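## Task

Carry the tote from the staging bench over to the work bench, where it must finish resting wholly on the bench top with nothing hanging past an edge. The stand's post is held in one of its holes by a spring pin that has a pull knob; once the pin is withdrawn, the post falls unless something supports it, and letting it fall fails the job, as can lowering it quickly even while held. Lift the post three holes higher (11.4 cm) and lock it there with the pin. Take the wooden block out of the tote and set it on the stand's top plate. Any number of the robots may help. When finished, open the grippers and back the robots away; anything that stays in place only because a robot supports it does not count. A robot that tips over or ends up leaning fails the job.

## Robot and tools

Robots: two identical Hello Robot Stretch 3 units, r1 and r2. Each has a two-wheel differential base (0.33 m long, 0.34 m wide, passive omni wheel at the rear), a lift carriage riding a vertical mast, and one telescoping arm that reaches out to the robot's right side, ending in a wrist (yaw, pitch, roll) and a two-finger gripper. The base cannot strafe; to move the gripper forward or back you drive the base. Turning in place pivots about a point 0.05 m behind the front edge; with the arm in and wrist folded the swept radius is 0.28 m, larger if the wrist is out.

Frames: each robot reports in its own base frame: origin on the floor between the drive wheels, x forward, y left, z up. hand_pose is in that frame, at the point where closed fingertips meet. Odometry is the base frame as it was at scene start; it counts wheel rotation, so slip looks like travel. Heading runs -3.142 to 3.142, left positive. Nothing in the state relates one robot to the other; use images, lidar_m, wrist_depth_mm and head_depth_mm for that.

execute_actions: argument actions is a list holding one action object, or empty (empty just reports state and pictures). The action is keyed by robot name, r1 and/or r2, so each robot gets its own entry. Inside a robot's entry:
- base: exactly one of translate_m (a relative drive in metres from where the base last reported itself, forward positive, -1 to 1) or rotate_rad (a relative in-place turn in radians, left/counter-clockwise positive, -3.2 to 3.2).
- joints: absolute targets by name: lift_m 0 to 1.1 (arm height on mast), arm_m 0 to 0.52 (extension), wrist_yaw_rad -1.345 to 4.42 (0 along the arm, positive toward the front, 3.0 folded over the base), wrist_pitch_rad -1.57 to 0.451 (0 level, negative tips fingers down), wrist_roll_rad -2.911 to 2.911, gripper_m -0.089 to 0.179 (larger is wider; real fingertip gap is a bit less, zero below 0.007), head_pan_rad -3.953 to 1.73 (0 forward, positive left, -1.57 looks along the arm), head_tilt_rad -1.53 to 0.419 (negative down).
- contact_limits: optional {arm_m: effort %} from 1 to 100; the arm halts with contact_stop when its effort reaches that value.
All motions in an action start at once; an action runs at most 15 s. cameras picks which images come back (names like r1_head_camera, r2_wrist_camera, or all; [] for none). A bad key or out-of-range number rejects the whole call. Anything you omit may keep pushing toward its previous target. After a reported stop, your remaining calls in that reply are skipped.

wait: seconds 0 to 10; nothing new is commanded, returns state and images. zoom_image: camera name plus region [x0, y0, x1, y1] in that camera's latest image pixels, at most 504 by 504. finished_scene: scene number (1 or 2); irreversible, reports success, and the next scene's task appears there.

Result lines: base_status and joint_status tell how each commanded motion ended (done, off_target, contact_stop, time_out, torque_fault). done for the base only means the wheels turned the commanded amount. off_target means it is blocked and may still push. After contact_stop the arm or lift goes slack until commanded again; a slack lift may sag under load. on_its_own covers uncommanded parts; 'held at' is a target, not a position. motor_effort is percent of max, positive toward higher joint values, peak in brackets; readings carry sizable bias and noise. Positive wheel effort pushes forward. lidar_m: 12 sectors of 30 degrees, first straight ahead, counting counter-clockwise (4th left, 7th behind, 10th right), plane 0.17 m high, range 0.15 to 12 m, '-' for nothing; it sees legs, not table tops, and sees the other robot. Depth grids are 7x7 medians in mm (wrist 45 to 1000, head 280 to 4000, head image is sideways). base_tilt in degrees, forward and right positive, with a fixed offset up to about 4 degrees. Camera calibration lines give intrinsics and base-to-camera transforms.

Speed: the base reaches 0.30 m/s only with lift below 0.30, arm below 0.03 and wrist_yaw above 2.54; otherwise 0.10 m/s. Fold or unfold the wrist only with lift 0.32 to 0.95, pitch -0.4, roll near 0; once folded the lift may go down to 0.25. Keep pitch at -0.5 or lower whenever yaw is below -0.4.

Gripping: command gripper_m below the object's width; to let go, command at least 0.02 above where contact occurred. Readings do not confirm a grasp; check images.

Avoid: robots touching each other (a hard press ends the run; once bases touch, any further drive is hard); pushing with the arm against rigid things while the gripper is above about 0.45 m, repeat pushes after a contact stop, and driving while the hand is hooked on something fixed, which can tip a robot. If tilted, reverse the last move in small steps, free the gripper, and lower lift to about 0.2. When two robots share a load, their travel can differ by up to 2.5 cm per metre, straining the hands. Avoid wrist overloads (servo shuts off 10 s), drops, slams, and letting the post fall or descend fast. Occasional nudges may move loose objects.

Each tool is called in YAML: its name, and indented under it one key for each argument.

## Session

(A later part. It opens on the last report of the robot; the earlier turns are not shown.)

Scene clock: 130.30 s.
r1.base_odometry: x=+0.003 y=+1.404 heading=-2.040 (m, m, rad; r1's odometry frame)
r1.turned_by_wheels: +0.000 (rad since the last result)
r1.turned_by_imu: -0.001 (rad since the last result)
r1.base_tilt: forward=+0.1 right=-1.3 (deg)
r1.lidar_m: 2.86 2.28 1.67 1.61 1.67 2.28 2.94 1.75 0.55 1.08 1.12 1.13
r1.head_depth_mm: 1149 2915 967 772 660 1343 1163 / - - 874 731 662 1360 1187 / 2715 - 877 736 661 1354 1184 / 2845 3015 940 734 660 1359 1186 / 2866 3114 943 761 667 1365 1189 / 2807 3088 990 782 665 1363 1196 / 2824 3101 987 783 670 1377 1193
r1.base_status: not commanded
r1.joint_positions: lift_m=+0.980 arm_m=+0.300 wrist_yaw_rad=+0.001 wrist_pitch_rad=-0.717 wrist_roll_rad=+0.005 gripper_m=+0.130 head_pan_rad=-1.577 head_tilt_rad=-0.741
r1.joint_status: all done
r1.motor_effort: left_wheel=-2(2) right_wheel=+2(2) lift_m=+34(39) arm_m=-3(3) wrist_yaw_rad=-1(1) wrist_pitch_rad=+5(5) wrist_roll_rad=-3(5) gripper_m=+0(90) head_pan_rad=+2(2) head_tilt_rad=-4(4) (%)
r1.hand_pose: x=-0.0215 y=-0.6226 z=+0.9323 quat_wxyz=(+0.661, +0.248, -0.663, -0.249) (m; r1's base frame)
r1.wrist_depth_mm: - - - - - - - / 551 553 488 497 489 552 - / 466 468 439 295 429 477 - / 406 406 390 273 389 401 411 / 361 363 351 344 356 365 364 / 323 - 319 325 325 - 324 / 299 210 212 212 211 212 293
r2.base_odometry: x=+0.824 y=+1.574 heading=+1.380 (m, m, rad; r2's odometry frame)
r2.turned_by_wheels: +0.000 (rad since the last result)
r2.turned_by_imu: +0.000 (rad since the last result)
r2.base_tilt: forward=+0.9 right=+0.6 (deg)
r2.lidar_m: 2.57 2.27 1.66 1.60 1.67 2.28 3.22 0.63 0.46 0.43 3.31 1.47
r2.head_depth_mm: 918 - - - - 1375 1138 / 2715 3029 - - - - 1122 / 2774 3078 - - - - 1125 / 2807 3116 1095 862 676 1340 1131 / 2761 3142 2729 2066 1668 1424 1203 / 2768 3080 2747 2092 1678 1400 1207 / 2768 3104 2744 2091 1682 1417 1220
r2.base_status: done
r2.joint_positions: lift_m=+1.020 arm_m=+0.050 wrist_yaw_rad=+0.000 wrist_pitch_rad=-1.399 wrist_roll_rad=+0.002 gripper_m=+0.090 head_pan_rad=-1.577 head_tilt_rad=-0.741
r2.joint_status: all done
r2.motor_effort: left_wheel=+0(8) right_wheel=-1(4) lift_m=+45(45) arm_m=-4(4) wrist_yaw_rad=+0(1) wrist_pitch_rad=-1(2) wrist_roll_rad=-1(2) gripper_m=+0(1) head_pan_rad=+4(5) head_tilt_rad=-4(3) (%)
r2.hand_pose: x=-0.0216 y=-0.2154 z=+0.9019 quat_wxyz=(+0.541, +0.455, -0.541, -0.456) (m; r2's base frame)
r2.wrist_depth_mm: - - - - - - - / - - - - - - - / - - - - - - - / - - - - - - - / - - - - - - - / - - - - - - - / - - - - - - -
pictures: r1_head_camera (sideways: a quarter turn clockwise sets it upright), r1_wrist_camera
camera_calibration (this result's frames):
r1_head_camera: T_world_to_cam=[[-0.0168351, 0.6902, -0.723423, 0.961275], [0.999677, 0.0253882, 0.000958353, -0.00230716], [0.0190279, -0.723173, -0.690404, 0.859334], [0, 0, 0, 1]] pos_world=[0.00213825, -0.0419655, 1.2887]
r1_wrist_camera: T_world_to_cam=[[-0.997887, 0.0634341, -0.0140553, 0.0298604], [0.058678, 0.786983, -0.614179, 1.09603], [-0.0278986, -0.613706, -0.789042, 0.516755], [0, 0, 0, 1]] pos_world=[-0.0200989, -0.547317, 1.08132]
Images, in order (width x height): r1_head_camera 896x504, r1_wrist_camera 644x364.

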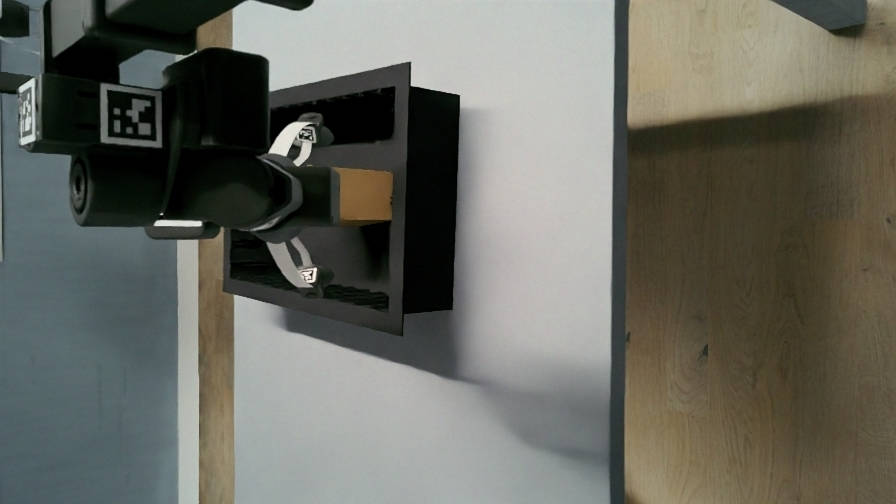

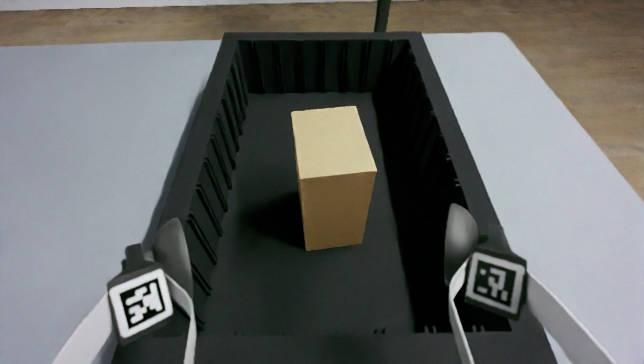

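execute_actions:
  actions:
    - {"r1":{"base":{"translate_m":-0.02},"joints":{"arm_m":0.435,"lift_m":0.892}}}
  cameras: ["r1_wrist_camera"]

execute_actions:
  actions:
    - {"r1":{"joints":{"gripper_m":0.025}}}
  cameras: []

execute_actions:
  actions:
    - {"r1":{"joints":{"lift_m":1.02}}}
  cameras: ["r1_wrist_camera"]

execute_actions:
  actions:
    - {"r1":{"base":{"translate_m":-1},"joints":{"arm_m":0.2}},"r2":{"base":{"translate_m":1},"joints":{"wrist_pitch_rad":0}}}
  cameras: []

execute_actions:
  actions:
    - {"r1":{"base":{"translate_m":-0.58}},"r2":{"base":{"translate_m":0.36},"joints":{"lift_m":0.4}}}
  cameras: ["r1_head_camera","r2_head_camera","r1_wrist_camera","r2_wrist_camera"]

Scene clock: 142.87 s.
r1.base_odometry: x=+0.012 y=+1.421 heading=-2.040 (m, m, rad; r1's odometry frame)
r1.turned_by_wheels: +0.000 (rad since the last result)
r1.turned_by_imu: -0.001 (rad since the last result)
r1.base_tilt: forward=+0.0 right=-1.2 (deg)
r1.lidar_m: 2.87 2.29 1.67 1.61 1.67 2.27 2.92 1.74 0.54 1.08 1.12 1.14
r1.head_depth_mm: 2759 3041 - 753 661 1351 1144 / 2663 - 867 733 661 1366 1190 / 2795 - 907 734 663 1362 1194 / 2818 3076 938 737 665 1359 1184 / 2842 3068 917 736 665 1364 1193 / 2845 3086 987 780 666 1358 1195 / 2837 3096 990 786 666 1376 1197
r1.base_status: done
r1.joint_positions: lift_m=+0.892 arm_m=+0.435 wrist_yaw_rad=+0.000 wrist_pitch_rad=-0.716 wrist_roll_rad=+0.005 gripper_m=+0.130 head_pan_rad=-1.577 head_tilt_rad=-0.741
r1.joint_status: all done
r1.motor_effort: left_wheel=-2(6) right_wheel=+1(5) lift_m=+33(36) arm_m=+3(2) wrist_yaw_rad=+0(1) wrist_pitch_rad=+5(5) wrist_roll_rad=-3(3) gripper_m=+0(0) head_pan_rad=+2(2) head_tilt_rad=-4(2) (%)
r1.hand_pose: x=-0.0215 y=-0.7571 z=+0.8445 quat_wxyz=(+0.661, +0.247, -0.664, -0.249) (m; r1's base frame)
r1.wrist_depth_mm: - 463 305 309 305 486 - / 398 262 335 341 337 383 412 / 337 222 336 333 324 220 338 / 188 222 275 135 285 196 296 / 162 207 125 120 252 180 250 / 158 - 109 107 112 - 145 / 150 203 103 104 202 197 132
r2.base_odometry: x=+0.824 y=+1.574 heading=+1.380 (m, m, rad; r2's odometry frame)
r2.turned_by_wheels: +0.000 (rad since the last result)
r2.turned_by_imu: -0.001 (rad since the last result)
r2.base_tilt: forward=+1.0 right=+0.6 (deg)
r2.lidar_m: 2.57 2.27 1.66 1.60 1.66 2.29 3.21 0.63 0.46 0.43 3.31 1.47
r2.head_depth_mm: 2736 - - - - 1376 1143 / 1485 3078 - - - - 1126 / 1521 3051 - - - - 1129 / 2775 3087 1093 865 677 1333 1135 / 2778 3120 2727 2053 1669 1419 1205 / 2771 3127 2749 2079 1701 1402 1219 / 2773 3063 2781 2107 1689 1409 1213
r2.base_status: not commanded
r2.joint_positions: lift_m=+1.020 arm_m=+0.050 wrist_yaw_rad=+0.000 wrist_pitch_rad=-1.399 wrist_roll_rad=+0.002 gripper_m=+0.090 head_pan_rad=-1.577 head_tilt_rad=-0.741
r2.joint_status: not commanded
r2.motor_effort: left_wheel=+0(0) right_wheel=-1(1) lift_m=+45(45) arm_m=-3(4) wrist_yaw_rad=-1(0) wrist_pitch_rad=-1(1) wrist_roll_rad=-1(1) gripper_m=+1(1) head_pan_rad=+5(5) head_tilt_rad=-3(3) (%)
r2.hand_pose: x=-0.0216 y=-0.2154 z=+0.9019 quat_wxyz=(+0.541, +0.455, -0.541, -0.456) (m; r2's base frame)
r2.wrist_depth_mm: - - - - - - - / - - - - - - - / - - - - - - - / - - - - - - - / - - - - - - - / - - - - - - - / - - - - - - -
pictures: r1_wrist_camera
camera_calibration (this result's frames):
r1_wrist_camera: T_world_to_cam=[[-0.997872, 0.0636778, -0.0140033, 0.037239], [0.0588087, 0.786324, -0.615009, 1.14821], [-0.0281513, -0.614524, -0.788396, 0.363712], [0, 0, 0, 1]] pos_world=[-0.020126, -0.681727, 0.99343]
Images, in order (width x height): r1_wrist_camera 644x364.

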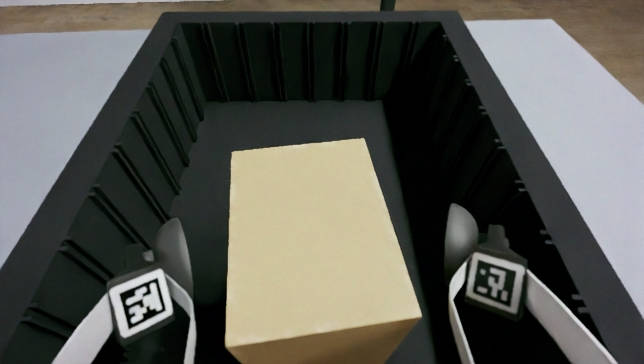

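Scene clock: 144.40 s.
r1.base_odometry: x=+0.012 y=+1.421 heading=-2.040 (m, m, rad; r1's odometry frame)
r1.turned_by_wheels: +0.000 (rad since the last result)
r1.turned_by_imu: +0.000 (rad since the last result)
r1.base_tilt: forward=+0.1 right=-1.3 (deg)
r1.lidar_m: 2.88 2.28 1.67 1.60 1.67 2.28 2.92 1.74 0.54 1.08 1.13 1.14
r1.head_depth_mm: 2781 3040 - 751 660 1362 1148 / 2754 - 874 733 660 1358 1183 / 2818 - 903 735 663 1353 1191 / 2838 3080 937 736 663 1365 1198 / 2833 3126 913 736 664 1366 1191 / 2819 3072 986 781 666 1370 1193 / 2807 3084 986 783 666 1369 1198
r1.base_status: not commanded
r1.joint_positions: lift_m=+0.892 arm_m=+0.435 wrist_yaw_rad=+0.000 wrist_pitch_rad=-0.716 wrist_roll_rad=+0.005 gripper_m=+0.027 head_pan_rad=-1.577 head_tilt_rad=-0.741
r1.joint_status: all done
r1.motor_effort: left_wheel=-1(1) right_wheel=+1(1) lift_m=+34(34) arm_m=+3(3) wrist_yaw_rad=+0(1) wrist_pitch_rad=+5(5) wrist_roll_rad=-3(3) gripper_m=-37(100) head_pan_rad=+3(2) head_tilt_rad=-3(4) (%)
r1.hand_pose: x=-0.0215 y=-0.7571 z=+0.8445 quat_wxyz=(+0.661, +0.247, -0.664, -0.249) (m; r1's base frame)
r1.wrist_depth_mm: - 459 302 306 305 482 - / 394 262 333 339 333 386 410 / 338 222 330 332 325 220 340 / 187 222 277 135 284 196 296 / 162 216 121 120 124 193 250 / 157 197 107 107 107 172 146 / 154 202 110 104 202 204 133
r2.base_odometry: x=+0.824 y=+1.574 heading=+1.380 (m, m, rad; r2's odometry frame)
r2.turned_by_wheels: +0.000 (rad since the last result)
r2.turned_by_imu: +0.000 (rad since the last result)
r2.base_tilt: forward=+0.9 right=+0.6 (deg)
r2.lidar_m: 2.58 2.27 1.66 1.60 1.66 2.28 3.23 0.62 0.46 0.43 3.29 1.47
r2.head_depth_mm: 2741 - - - - 1376 1139 / 1485 3071 - - - - 1122 / 1519 3038 - - - - 1128 / 2761 3118 1094 863 676 1333 1130 / 2785 3105 2745 2067 1665 1420 1204 / 2744 3102 2737 2085 1679 1402 1212 / 2777 3077 2732 2112 1695 1416 1215
r2.base_status: not commanded
r2.joint_positions: lift_m=+1.020 arm_m=+0.050 wrist_yaw_rad=+0.000 wrist_pitch_rad=-1.399 wrist_roll_rad=+0.002 gripper_m=+0.090 head_pan_rad=-1.577 head_tilt_rad=-0.741
r2.joint_status: not commanded
r2.motor_effort: left_wheel=+0(0) right_wheel=-1(1) lift_m=+45(45) arm_m=-4(3) wrist_yaw_rad=+0(1) wrist_pitch_rad=-1(1) wrist_roll_rad=-1(1) gripper_m=+1(0) head_pan_rad=+5(5) head_tilt_rad=-3(4) (%)
r2.hand_pose: x=-0.0216 y=-0.2154 z=+0.9019 quat_wxyz=(+0.541, +0.455, -0.541, -0.456) (m; r2's base frame)
r2.wrist_depth_mm: - - - - - - - / - - - - - - - / - - - - - - - / - - - - - - - / - - - - - - - / - - - - - - - / - - - - - - -
pictures: none
No camera images: the call's "cameras" was empty. Leave "cameras" out to get every camera's image.

Scene clock: 146.40 s.
r1.base_odometry: x=+0.012 y=+1.421 heading=-2.040 (m, m, rad; r1's odometry frame)
r1.turned_by_wheels: +0.000 (rad since the last result)
r1.turned_by_imu: -0.001 (rad since the last result)
r1.base_tilt: forward=+0.1 right=-1.3 (deg)
r1.lidar_m: 2.88 2.29 1.67 1.61 1.67 2.27 2.92 1.73 0.54 1.08 1.12 1.14
r1.head_depth_mm: 2889 3052 967 773 659 1355 1141 / 2675 2988 904 732 660 1352 1186 / - 997 905 735 661 1365 1192 / 2832 3010 907 734 663 1359 1190 / 2842 3086 915 738 663 1365 1193 / 2827 3091 984 786 664 1359 1196 / 2812 3112 986 785 667 1374 1202
r1.base_status: not commanded
r1.joint_positions: lift_m=+1.020 arm_m=+0.435 wrist_yaw_rad=+0.001 wrist_pitch_rad=-0.726 wrist_roll_rad=+0.002 gripper_m=+0.030 head_pan_rad=-1.577 head_tilt_rad=-0.741
r1.joint_status: all done
r1.motor_effort: left_wheel=-2(3) right_wheel=+1(4) lift_m=+49(50) arm_m=+2(3) wrist_yaw_rad=-1(3) wrist_pitch_rad=+8(9) wrist_roll_rad=-1(3) gripper_m=-20(36) head_pan_rad=+2(3) head_tilt_rad=-4(4) (%)
r1.hand_pose: x=-0.0215 y=-0.7553 z=+0.9703 quat_wxyz=(+0.661, +0.251, -0.661, -0.252) (m; r1's base frame)
r1.wrist_depth_mm: - - - - - - - / - - - - - - - / 517 523 413 420 433 526 - / 456 452 433 447 433 456 - / 403 394 306 165 317 406 412 / 358 355 142 135 137 363 366 / 329 319 320 134 304 323 330
r2.base_odometry: x=+0.824 y=+1.574 heading=+1.380 (m, m, rad; r2's odometry frame)
r2.turned_by_wheels: +0.000 (rad since the last result)
r2.turned_by_imu: +0.000 (rad since the last result)
r2.base_tilt: forward=+0.9 right=+0.7 (deg)
r2.lidar_m: 2.57 2.27 1.66 1.60 1.66 2.29 3.22 0.63 0.46 0.43 3.30 1.47
r2.head_depth_mm: 812 - - - - 1375 1142 / 2758 3025 - - - - 1116 / 2740 3045 - - - - 1128 / 2757 3105 1092 862 675 1334 1132 / 2744 3105 2742 2076 1668 1412 1199 / 2782 3156 2745 2076 1676 1405 1209 / 2769 3099 2762 2099 1691 1418 1217
r2.base_status: not commanded
r2.joint_positions: lift_m=+1.020 arm_m=+0.050 wrist_yaw_rad=+0.000 wrist_pitch_rad=-1.399 wrist_roll_rad=+0.002 gripper_m=+0.090 head_pan_rad=-1.577 head_tilt_rad=-0.741
r2.joint_status: not commanded
r2.motor_effort: left_wheel=+0(0) right_wheel=-1(1) lift_m=+45(45) arm_m=-4(3) wrist_yaw_rad=+0(0) wrist_pitch_rad=-1(1) wrist_roll_rad=-1(1) gripper_m=+1(0) head_pan_rad=+4(5) head_tilt_rad=-5(5) (%)
r2.hand_pose: x=-0.0216 y=-0.2154 z=+0.9019 quat_wxyz=(+0.541, +0.455, -0.541, -0.456) (m; r2's base frame)
r2.wrist_depth_mm: - - - - - - - / - - - - - - - / - - - - - - - / - - - - - - - / - - - - - - - / - - - - - - - / - - - - - - -
pictures: r1_wrist_camera
camera_calibration (this result's frames):
r1_wrist_camera: T_world_to_cam=[[-0.998042, 0.0615358, -0.0112103, 0.0346194], [0.0556931, 0.792685, -0.607082, 1.22116], [-0.0284711, -0.606518, -0.79456, 0.475969], [0, 0, 0, 1]] pos_world=[-0.0199073, -0.681442, 1.11992]
Images, in order (width x height): r1_wrist_camera 644x364.

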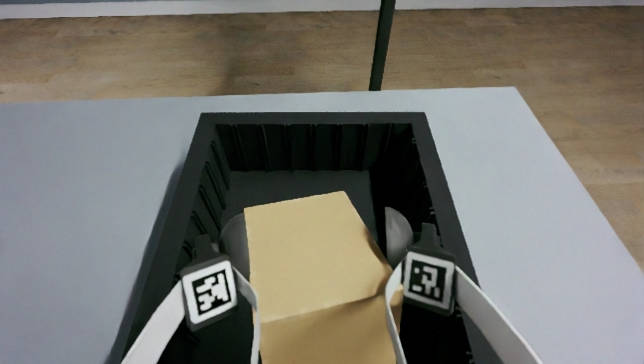

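Scene clock: 157.47 s.
r1.base_odometry: x=+0.465 y=+2.313 heading=-2.040 (m, m, rad; r1's odometry frame)
r1.turned_by_wheels: +0.000 (rad since the last result)
r1.turned_by_imu: -0.004 (rad since the last result)
r1.base_tilt: forward=+0.1 right=-1.4 (deg)
r1.lidar_m: 2.11 2.29 1.67 1.60 1.66 2.00 1.92 1.99 0.93 1.58 1.25 0.76
r1.head_depth_mm: - - 2291 1909 1585 1349 1187 / - - 2211 1802 1583 1357 1182 / - - - 583 1584 1345 1189 / 2841 3005 2476 1817 1581 1370 1185 / 2844 3097 2445 1923 1585 1366 1191 / 2796 3068 2403 1915 1596 1364 1197 / 2832 3039 2429 1923 1589 1359 1192
r1.base_status: done
r1.joint_positions: lift_m=+1.020 arm_m=+0.200 wrist_yaw_rad=+0.001 wrist_pitch_rad=-0.727 wrist_roll_rad=+0.002 gripper_m=+0.030 head_pan_rad=-1.577 head_tilt_rad=-0.741
r1.joint_status: all done
r1.motor_effort: left_wheel=-1(5) right_wheel=+1(6) lift_m=+49(49) arm_m=-3(3) wrist_yaw_rad=+0(5) wrist_pitch_rad=+8(8) wrist_roll_rad=-2(2) gripper_m=-20(21) head_pan_rad=+2(2) head_tilt_rad=-2(3) (%)
r1.hand_pose: x=-0.0215 y=-0.5207 z=+0.9701 quat_wxyz=(+0.660, +0.252, -0.661, -0.252) (m; r1's base frame)
r1.wrist_depth_mm: - - - - - - - / - - - - - - - / - - - - - - - / - - - - - - - / - - - 160 - - 754 / - - 144 137 140 - - / - - - 137 - - -
r2.base_odometry: x=+1.013 y=+2.556 heading=+1.380 (m, m, rad; r2's odometry frame)
r2.turned_by_wheels: +0.000 (rad since the last result)
r2.turned_by_imu: +0.002 (rad since the last result)
r2.base_tilt: forward=+0.9 right=+0.6 (deg)
r2.lidar_m: 1.57 1.63 1.65 1.60 1.66 2.28 1.71 1.09 1.46 0.85 0.84 1.62
r2.head_depth_mm: 994 - - - - 1374 1190 / 2780 3064 - - 1562 1380 1191 / 2815 - - - - 1390 1195 / 2789 - - 1984 1620 1390 1199 / 2769 3064 2729 2075 1672 1383 1208 / 2752 3121 2383 1940 1558 1388 1211 / 2783 3074 936 2113 1692 1419 1212
r2.base_status: done
r2.joint_positions: lift_m=+1.020 arm_m=+0.050 wrist_yaw_rad=+0.000 wrist_pitch_rad=-0.023 wrist_roll_rad=+0.002 gripper_m=+0.090 head_pan_rad=-1.577 head_tilt_rad=-0.741
r2.joint_status: all done
r2.motor_effort: left_wheel=-1(9) right_wheel=+0(4) lift_m=+45(45) arm_m=-3(3) wrist_yaw_rad=-1(0) wrist_pitch_rad=+10(10) wrist_roll_rad=-1(1) gripper_m=+0(0) head_pan_rad=+5(6) head_tilt_rad=-5(4) (%)
r2.hand_pose: x=-0.0214 y=-0.4510 z=+1.1283 quat_wxyz=(+0.707, +0.009, -0.707, -0.009) (m; r2's base frame)
r2.wrist_depth_mm: - - - - - - - / - - - - - - - / - - - - - - - / - - - - - - - / - - - - - - - / - - - - - - - / - - - - - - -
pictures: none
No camera images: the call's "cameras" was empty. Leave "cameras" out to get every camera's image.

Scene clock: 164.33 s.
r1.base_odometry: x=+0.727 y=+2.831 heading=-2.040 (m, m, rad; r1's odometry frame)
r1.turned_by_wheels: +0.000 (rad since the last result)
r1.turned_by_imu: -0.003 (rad since the last result)
r1.base_tilt: forward=+0.2 right=-1.4 (deg)
r1.lidar_m: 2.67 2.28 1.67 1.60 1.66 1.40 1.35 1.40 1.90 0.72 3.29 1.29
r1.head_depth_mm: - - 2296 1911 1582 1343 1185 / - - 2307 1905 1575 1347 1190 / - - - 583 1550 1355 1183 / 2843 2992 1987 1804 1550 1345 1189 / 2838 3119 2408 1911 1596 1367 1185 / 2850 3063 2435 1932 1598 1357 1195 / 2867 3052 2462 1923 1603 1359 1198
r1.base_status: done
r1.joint_positions: lift_m=+1.020 arm_m=+0.200 wrist_yaw_rad=+0.001 wrist_pitch_rad=-0.727 wrist_roll_rad=+0.002 gripper_m=+0.030 head_pan_rad=-1.577 head_tilt_rad=-0.741
r1.joint_status: not commanded
r1.motor_effort: left_wheel=-1(6) right_wheel=+1(5) lift_m=+49(49) arm_m=-3(3) wrist_yaw_rad=-1(1) wrist_pitch_rad=+8(8) wrist_roll_rad=-2(1) gripper_m=-20(20) head_pan_rad=+2(2) head_tilt_rad=-3(3) (%)
r1.hand_pose: x=-0.0215 y=-0.5207 z=+0.9701 quat_wxyz=(+0.660, +0.252, -0.661, -0.252) (m; r1's base frame)
r1.wrist_depth_mm: - - - - - - - / - - - 423 - - - / - - - 363 - - - / - - - 333 - - - / - - - 161 - - - / - - 143 137 140 - - / - - - 138 - - -
r2.base_odometry: x=+1.081 y=+2.910 heading=+1.380 (m, m, rad; r2's odometry frame)
r2.turned_by_wheels: +0.000 (rad since the last result)
r2.turned_by_imu: +0.000 (rad since the last result)
r2.base_tilt: forward=+0.9 right=+0.6 (deg)
r2.lidar_m: 1.20 1.25 1.65 1.59 1.66 2.28 1.71 1.42 3.29 0.82 1.70 1.25
r2.head_depth_mm: 2836 3158 2605 2014 1631 1378 1185 / 2826 3163 2427 2027 1638 1379 1192 / 1004 1018 943 1840 1571 1367 1217 / 2700 3115 2575 1857 1661 1394 1218 / 2799 3147 2679 2077 1673 1396 1204 / 2799 3132 2750 2084 1682 1407 1208 / 2766 3131 2772 2092 1685 1404 1215
r2.base_status: done
r2.joint_positions: lift_m=+0.400 arm_m=+0.050 wrist_yaw_rad=+0.000 wrist_pitch_rad=-0.022 wrist_roll_rad=+0.002 gripper_m=+0.090 head_pan_rad=-1.577 head_tilt_rad=-0.741
r2.joint_status: all done
r2.motor_effort: left_wheel=-1(7) right_wheel=+0(5) lift_m=+29(39) arm_m=-3(3) wrist_yaw_rad=-1(1) wrist_pitch_rad=+9(10) wrist_roll_rad=-1(1) gripper_m=+2(0) head_pan_rad=+6(5) head_tilt_rad=-3(4) (%)
r2.hand_pose: x=-0.0214 y=-0.4510 z=+0.5092 quat_wxyz=(+0.707, +0.008, -0.707, -0.008) (m; r2's base frame)
r2.wrist_depth_mm: - - - - - - - / - - - - - - - / - - - - - - - / - - - - - - - / - - - - 567 - - / - - - - 595 - - / 829 866 863 847 831 841 865
pictures: r1_head_camera (sideways: a quarter turn clockwise sets it upright), r1_wrist_camera, r2_head_camera (sideways: a quarter turn clockwise sets it upright), r2_wrist_camera
camera_calibration (this result's frames):
r1_head_camera: T_world_to_cam=[[-0.0169233, 0.690559, -0.723078, 0.960826], [0.999674, 0.0255187, 0.000974161, -0.00232772], [0.0191247, -0.722826, -0.690766, 0.859803], [0, 0, 0, 1]] pos_world=[0.00214379, -0.0419594, 1.28868]
r1_wrist_camera: T_world_to_cam=[[-0.998044, 0.0615071, -0.0112015, 0.0201691], [0.055696, 0.793346, -0.606217, 1.03453], [-0.0284, -0.605655, -0.79522, 0.619257], [0, 0, 0, 1]] pos_world=[-0.0199028, -0.446928, 1.11982]
r2_head_camera: T_world_to_cam=[[0.047906, 0.64584, -0.761968, 1.01285], [0.998807, -0.0237853, 0.0426362, -0.0586332], [0.00941252, -0.763102, -0.64621, 0.798031], [0, 0, 0, 1]] pos_world=[0.00253004, -0.0465581, 1.28996]
r2_wrist_camera: T_world_to_cam=[[-0.999935, -0.0102131, 0.00506108, -0.0290637], [-0.00726098, 0.228475, -0.973523, 0.630012], [0.00878633, -0.973496, -0.228535, -0.152103], [0, 0, 0, 1]] pos_world=[-0.0231509, -0.292311, 0.578718]
Images, in order (width x height): r1_head_camera 896x504, r1_wrist_camera 644x364, r2_head_camera 896x504, r2_wrist_camera 644x364.

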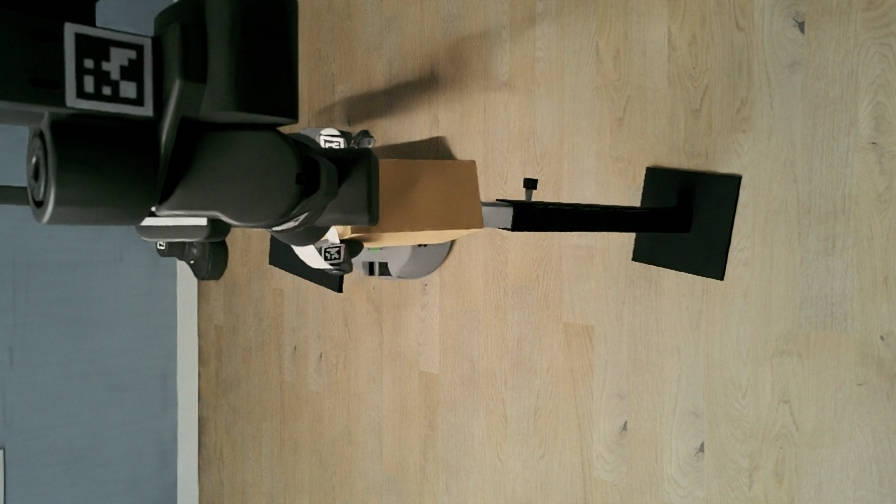

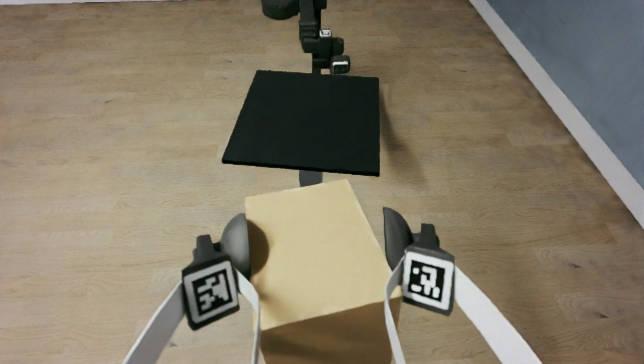

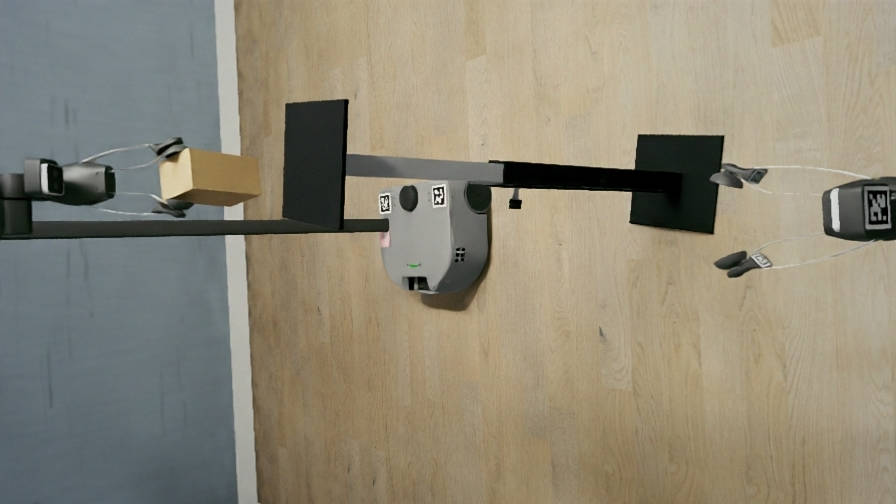

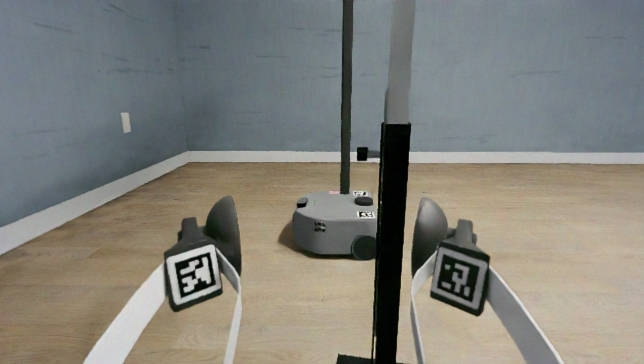

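execute_actions:
  actions:
    - {"r1":{"joints":{"lift_m":1.08}},"r2":{"base":{"translate_m":-0.055},"joints":{"wrist_roll_rad":1.57,"lift_m":0.39,"arm_m":0.25}}}
  cameras: []

execute_actions:
  actions:
    - {"r1":{"joints":{"arm_m":0.415}}}
  cameras: ["r1_wrist_camera","r1_head_camera","r2_wrist_camera","r2_head_camera"]

Scene clock: 185.97 s.
r1.base_odometry: x=+0.727 y=+2.831 heading=-2.040 (m, m, rad; r1's odometry frame)
r1.turned_by_wheels: +0.000 (rad since the last result)
r1.turned_by_imu: -0.001 (rad since the last result)
r1.base_tilt: forward=+0.1 right=-1.4 (deg)
r1.lidar_m: 2.67 2.29 1.66 1.60 1.66 1.40 1.35 1.39 1.91 0.72 3.29 1.28
r1.head_depth_mm: - 3115 2381 1887 1573 1355 1188 / - 3048 2413 1890 1593 1349 1182 / - - 518 1747 1545 1355 1187 / 2816 2837 763 1821 1563 1353 1186 / 2826 3056 2414 1920 1592 1365 1199 / 2808 3107 2423 1924 1599 1357 1191 / 2793 3130 2427 1921 1588 1367 1194
r1.base_status: not commanded
r1.joint_positions: lift_m=+1.080 arm_m=+0.200 wrist_yaw_rad=+0.001 wrist_pitch_rad=-0.728 wrist_roll_rad=+0.002 gripper_m=+0.030 head_pan_rad=-1.577 head_tilt_rad=-0.741
r1.joint_status: all done
r1.motor_effort: left_wheel=-1(1) right_wheel=+1(1) lift_m=+49(52) arm_m=-3(3) wrist_yaw_rad=-1(0) wrist_pitch_rad=+8(8) wrist_roll_rad=-1(2) gripper_m=-20(19) head_pan_rad=+2(2) head_tilt_rad=-3(3) (%)
r1.hand_pose: x=-0.0215 y=-0.5206 z=+1.0300 quat_wxyz=(+0.660, +0.252, -0.661, -0.252) (m; r1's base frame)
r1.wrist_depth_mm: - - - - - - - / - - - - - - - / - - - 452 - - - / - - - 397 - - - / - - - 161 - - - / - - 143 137 140 - - / - - - 138 - - -
r2.base_odometry: x=+1.071 y=+2.856 heading=+1.380 (m, m, rad; r2's odometry frame)
r2.turned_by_wheels: +0.000 (rad since the last result)
r2.turned_by_imu: -0.001 (rad since the last result)
r2.base_tilt: forward=+0.9 right=+0.7 (deg)
r2.lidar_m: 1.26 1.30 1.65 1.60 1.66 2.29 1.71 1.37 3.29 0.81 1.78 1.30
r2.head_depth_mm: 2822 3149 2634 2023 1634 1373 1188 / 2811 3140 2631 2042 1635 1386 1203 / 2758 3104 923 1969 1617 1436 1170 / 2683 2995 2367 1870 1652 1419 1197 / 2789 3143 2719 1987 1677 1405 1206 / 2787 3156 2748 2088 1675 1405 1209 / 2795 3072 2774 2081 1685 1413 1213
r2.base_status: done
r2.joint_positions: lift_m=+0.390 arm_m=+0.250 wrist_yaw_rad=+0.000 wrist_pitch_rad=-0.022 wrist_roll_rad=+1.570 gripper_m=+0.090 head_pan_rad=-1.577 head_tilt_rad=-0.741
r2.joint_status: all done
r2.motor_effort: left_wheel=-1(7) right_wheel=+0(4) lift_m=+29(29) arm_m=+3(3) wrist_yaw_rad=+0(0) wrist_pitch_rad=+9(9) wrist_roll_rad=+0(2) gripper_m=+0(1) head_pan_rad=+5(4) head_tilt_rad=-5(4) (%)
r2.hand_pose: x=-0.0213 y=-0.6502 z=+0.4990 quat_wxyz=(+0.001, +0.000, -1.000, -0.011) (m; r2's base frame)
r2.wrist_depth_mm: - - - - - 912 622 / - - - - - 852 603 / 318 320 324 315 318 322 320 / - - - - - 900 624 / - - - - - 886 635 / - - - - - 828 623 / - - - - - - 627
pictures: none
No camera images: the call's "cameras" was empty. Leave "cameras" out to get every camera's image.

Scene clock: 188.80 s.
r1.base_odometry: x=+0.727 y=+2.831 heading=-2.040 (m, m, rad; r1's odometry frame)
r1.turned_by_wheels: +0.000 (rad since the last result)
r1.turned_by_imu: -0.001 (rad since the last result)
r1.base_tilt: forward=+0.1 right=-1.4 (deg)
r1.lidar_m: 2.68 2.29 1.66 1.60 1.66 1.40 1.35 1.40 1.91 0.72 3.29 1.28
r1.head_depth_mm: 2827 3047 2405 1890 1574 1353 1191 / 2864 3104 2376 1915 1577 1357 1192 / - 689 807 1812 1550 1355 1187 / 2806 1619 833 1823 1547 1344 1183 / 2854 3091 2394 1908 1595 1360 1188 / 2843 3071 2454 1930 1612 1371 1190 / 2799 3123 2413 1917 1598 1365 1192
r1.base_status: not commanded
r1.joint_positions: lift_m=+1.080 arm_m=+0.415 wrist_yaw_rad=+0.000 wrist_pitch_rad=-0.728 wrist_roll_rad=+0.002 gripper_m=+0.030 head_pan_rad=-1.577 head_tilt_rad=-0.741
r1.joint_status: all done
r1.motor_effort: left_wheel=-1(1) right_wheel=+1(1) lift_m=+49(49) arm_m=+3(4) wrist_yaw_rad=+0(0) wrist_pitch_rad=+8(8) wrist_roll_rad=-2(1) gripper_m=-20(20) head_pan_rad=+3(3) head_tilt_rad=-4(2) (%)
r1.hand_pose: x=-0.0216 y=-0.7350 z=+1.0300 quat_wxyz=(+0.660, +0.251, -0.661, -0.252) (m; r1's base frame)
r1.wrist_depth_mm: - - - - - - - / - - - - - - - / - - - - - - - / - - - 794 - - - / - - - 161 - - - / - - 143 138 140 - - / - - 290 138 - - -
r2.base_odometry: x=+1.071 y=+2.856 heading=+1.380 (m, m, rad; r2's odometry frame)
r2.turned_by_wheels: +0.000 (rad since the last result)
r2.turned_by_imu: +0.000 (rad since the last result)
r2.base_tilt: forward=+1.0 right=+0.6 (deg)
r2.lidar_m: 1.25 1.30 1.66 1.59 1.66 2.29 1.71 1.37 3.30 0.81 1.78 1.30
r2.head_depth_mm: 2831 3163 2635 2020 1634 1381 1183 / 2801 3129 2662 2028 1644 1386 1201 / 2720 803 902 1975 1613 1440 1167 / 2707 2961 2389 1867 1665 1420 1202 / 2804 3151 2704 1997 1663 1401 1204 / 2779 3114 2730 2085 1682 1413 1214 / 2778 3139 2775 2098 1691 1421 1216
r2.base_status: not commanded
r2.joint_positions: lift_m=+0.390 arm_m=+0.250 wrist_yaw_rad=+0.000 wrist_pitch_rad=-0.022 wrist_roll_rad=+1.570 gripper_m=+0.090 head_pan_rad=-1.577 head_tilt_rad=-0.741
r2.joint_status: not commanded
r2.motor_effort: left_wheel=+0(0) right_wheel=+0(0) lift_m=+29(29) arm_m=+4(3) wrist_yaw_rad=+0(1) wrist_pitch_rad=+9(9) wrist_roll_rad=+0(0) gripper_m=+1(1) head_pan_rad=+5(4) head_tilt_rad=-3(4) (%)
r2.hand_pose: x=-0.0213 y=-0.6502 z=+0.4990 quat_wxyz=(+0.001, +0.000, -1.000, -0.011) (m; r2's base frame)
r2.wrist_depth_mm: - - - - - 930 624 / - - - - - 882 605 / 322 321 323 320 320 321 324 / - - - - - 930 619 / - - - - - 894 619 / - - - - - 830 618 / - - - - - - 635
pictures: r1_head_camera (sideways: a quarter turn clockwise sets it upright), r1_wrist_camera, r2_head_camera (sideways: a quarter turn clockwise sets it upright), r2_wrist_camera
camera_calibration (this result's frames):
r1_head_camera: T_world_to_cam=[[-0.0169233, 0.690559, -0.723078, 0.960826], [0.999674, 0.0255187, 0.000974161, -0.00232772], [0.0191247, -0.722826, -0.690766, 0.859803], [0, 0, 0, 1]] pos_world=[0.00214379, -0.0419594, 1.28868]
r1_wrist_camera: T_world_to_cam=[[-0.997999, 0.0622394, -0.0111794, 0.0344097], [0.0562749, 0.793521, -0.605936, 1.24073], [-0.028842, -0.605352, -0.795435, 0.537556], [0, 0, 0, 1]] pos_world=[-0.019977, -0.661278, 1.17978]
r2_head_camera: T_world_to_cam=[[0.0479034, 0.645841, -0.761968, 1.01285], [0.998808, -0.0237812, 0.0426362, -0.0586332], [0.00941561, -0.763102, -0.64621, 0.798031], [0, 0, 0, 1]] pos_world=[0.00253023, -0.0465581, 1.28996]
r2_wrist_camera: T_world_to_cam=[[-0.00816621, 0.0127971, -0.999885, 0.506619], [0.978441, 0.206459, -0.00534868, 0.189143], [0.206367, -0.978371, -0.0142072, -0.454286], [0, 0, 0, 1]] pos_world=[-0.0871782, -0.489995, 0.501118]
Images, in order (width x height): r1_head_camera 896x504, r1_wrist_camera 644x364, r2_head_camera 896x504, r2_wrist_camera 644x364.

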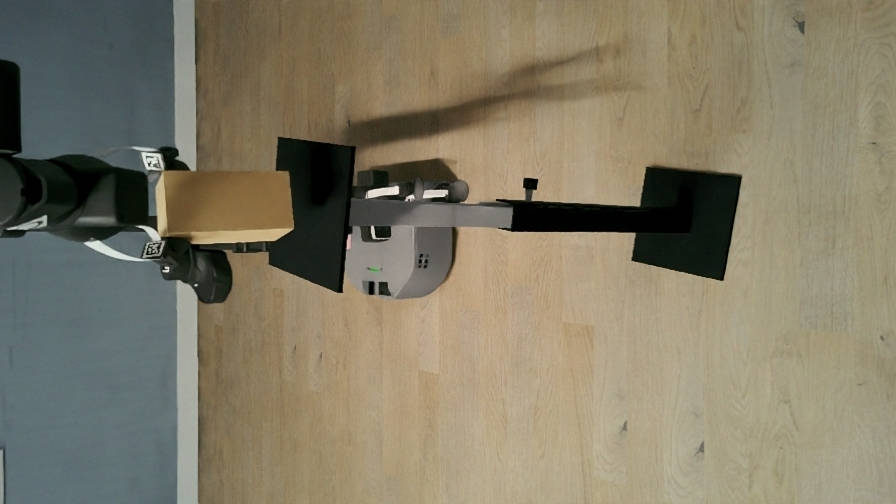

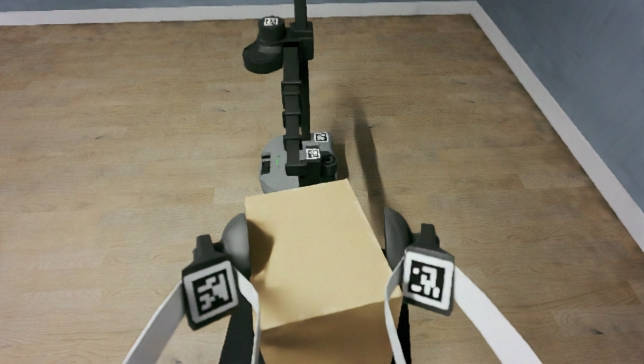

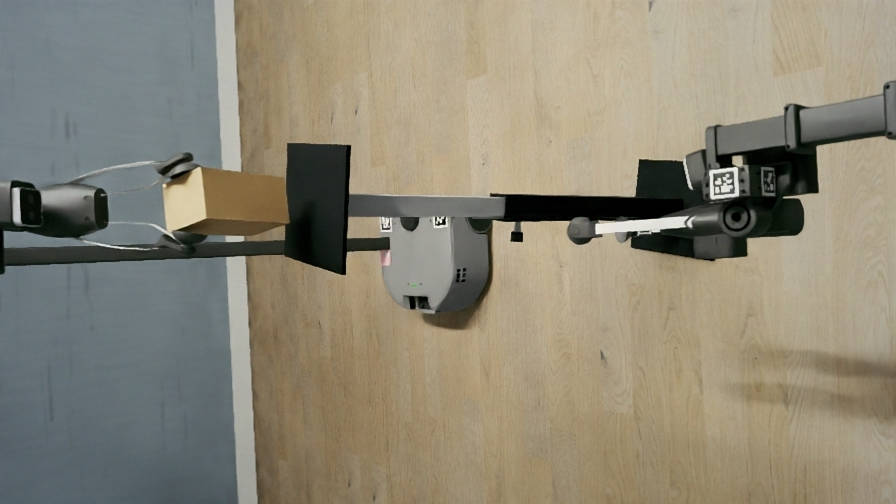

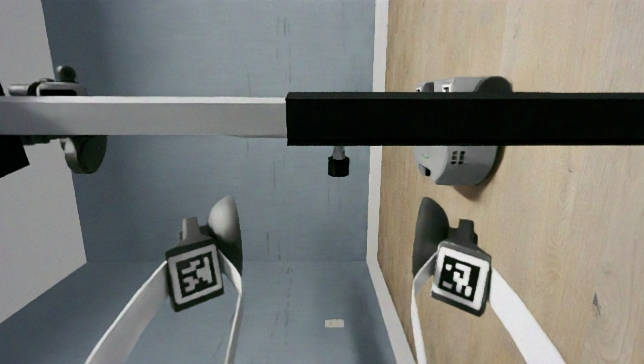

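execute_actions:
  actions:
    - {"r1":{"joints":{"lift_m":1.035}},"r2":{"base":{"translate_m":0.008},"joints":{"lift_m":0.383,"arm_m":0.38}}}
  cameras: ["r1_head_camera","r2_wrist_camera","r2_head_camera"]

Scene clock: 195.37 s.
r1.base_odometry: x=+0.727 y=+2.831 heading=-2.040 (m, m, rad; r1's odometry frame)
r1.turned_by_wheels: +0.000 (rad since the last result)
r1.turned_by_imu: -0.001 (rad since the last result)
r1.base_tilt: forward=+0.2 right=-1.4 (deg)
r1.lidar_m: 2.68 2.29 1.67 1.60 1.66 1.40 1.35 1.40 1.90 0.72 3.29 1.28
r1.head_depth_mm: 2881 3063 2376 1909 1596 1361 1186 / - 3075 2368 1908 1590 1353 1186 / - 2784 778 1246 1555 1349 1189 / 2834 1635 808 1801 1546 1347 1191 / 2835 3077 2391 1924 1587 1368 1196 / 2822 3079 2414 1911 1590 1355 1197 / 2825 3125 2458 1928 1597 1368 1197
r1.base_status: not commanded
r1.joint_positions: lift_m=+1.035 arm_m=+0.415 wrist_yaw_rad=+0.000 wrist_pitch_rad=-0.710 wrist_roll_rad=+0.002 gripper_m=+0.030 head_pan_rad=-1.577 head_tilt_rad=-0.741
r1.joint_status: all done
r1.motor_effort: left_wheel=-1(1) right_wheel=+1(1) lift_m=+31(42) arm_m=+3(3) wrist_yaw_rad=+0(0) wrist_pitch_rad=+3(9) wrist_roll_rad=-1(2) gripper_m=-20(20) head_pan_rad=+3(3) head_tilt_rad=-3(3) (%)
r1.hand_pose: x=-0.0216 y=-0.7382 z=+0.9886 quat_wxyz=(+0.662, +0.246, -0.663, -0.247) (m; r1's base frame)
r1.wrist_depth_mm: - - - - - - - / - - - - - - - / - - - - - - - / - - - - - - - / - - - 160 - - - / - - 142 136 139 - - / - - 247 138 258 - -
r2.base_odometry: x=+1.073 y=+2.863 heading=+1.380 (m, m, rad; r2's odometry frame)
r2.turned_by_wheels: +0.000 (rad since the last result)
r2.turned_by_imu: -0.001 (rad since the last result)
r2.base_tilt: forward=+1.0 right=+0.7 (deg)
r2.lidar_m: 1.25 1.30 1.65 1.60 1.66 2.29 1.71 1.38 3.29 0.81 1.76 1.29
r2.head_depth_mm: 2791 3168 2617 2004 1621 1375 1184 / 2829 3175 2628 2018 1634 1409 1211 / 825 2977 861 1912 1604 1325 1194 / 1533 3028 2364 1875 1664 1365 1196 / 2801 3136 2708 1990 1659 1396 1202 / 2794 3096 2754 2102 1684 1405 1210 / 2798 3122 2755 2082 1687 1412 1209
r2.base_status: done
r2.joint_positions: lift_m=+0.383 arm_m=+0.380 wrist_yaw_rad=+0.000 wrist_pitch_rad=-0.022 wrist_roll_rad=+1.570 gripper_m=+0.090 head_pan_rad=-1.577 head_tilt_rad=-0.741
r2.joint_status: all done
r2.motor_effort: left_wheel=+0(6) right_wheel=+0(5) lift_m=+29(29) arm_m=+3(4) wrist_yaw_rad=+0(0) wrist_pitch_rad=+9(9) wrist_roll_rad=+0(0) gripper_m=+2(0) head_pan_rad=+5(5) head_tilt_rad=-4(3) (%)
r2.hand_pose: x=-0.0213 y=-0.7802 z=+0.4920 quat_wxyz=(+0.001, +0.000, -1.000, -0.011) (m; r2's base frame)
r2.wrist_depth_mm: - - - - - 894 610 / - - - 188 189 191 191 / 192 192 190 188 188 189 190 / - - - - - 810 613 / - - - - - 892 616 / - - - - - 809 606 / - - - - - - 623
pictures: r1_head_camera (sideways: a quarter turn clockwise sets it upright), r2_head_camera (sideways: a quarter turn clockwise sets it upright), r2_wrist_camera
camera_calibration (this result's frames):
r1_head_camera: T_world_to_cam=[[-0.0169232, 0.690559, -0.723078, 0.960826], [0.999674, 0.0255186, 0.000974155, -0.00232771], [0.0191246, -0.722826, -0.690765, 0.859803], [0, 0, 0, 1]] pos_world=[0.00214379, -0.0419594, 1.28868]
r2_head_camera: T_world_to_cam=[[0.0479036, 0.64584, -0.761968, 1.01285], [0.998808, -0.0237816, 0.0426362, -0.0586332], [0.00941534, -0.763102, -0.64621, 0.79803], [0, 0, 0, 1]] pos_world=[0.00253021, -0.0465581, 1.28996]
r2_wrist_camera: T_world_to_cam=[[-0.00807821, 0.0127925, -0.999886, 0.501282], [0.978442, 0.206455, -0.00526359, 0.215901], [0.206364, -0.978372, -0.0141845, -0.581586], [0, 0, 0, 1]] pos_world=[-0.0871783, -0.619994, 0.494112]
Images, in order (width x height): r1_head_camera 896x504, r2_head_camera 896x504, r2_wrist_camera 644x364.

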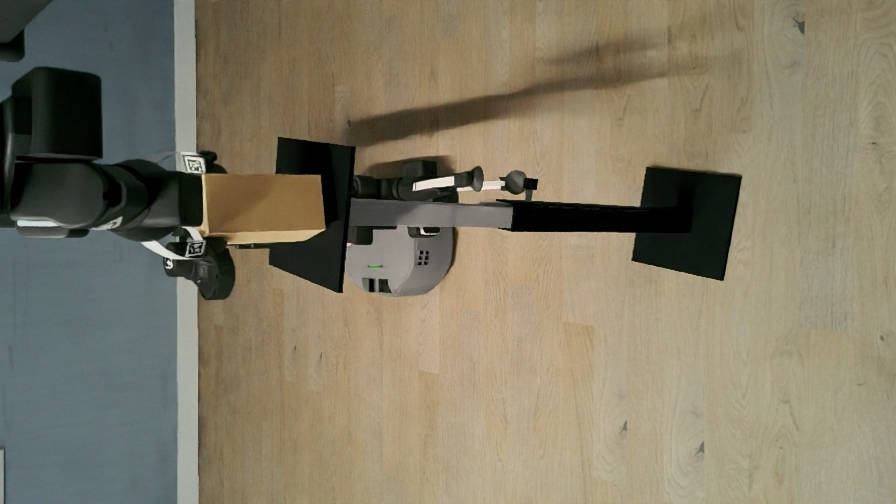

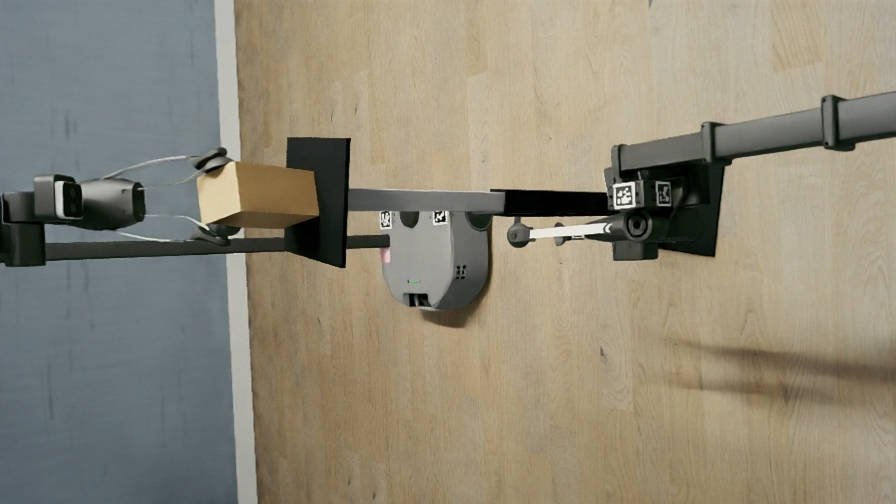

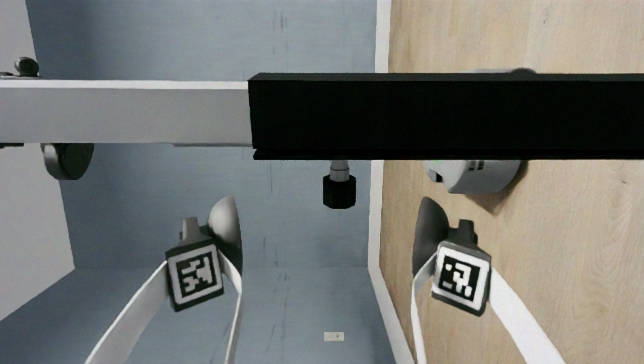

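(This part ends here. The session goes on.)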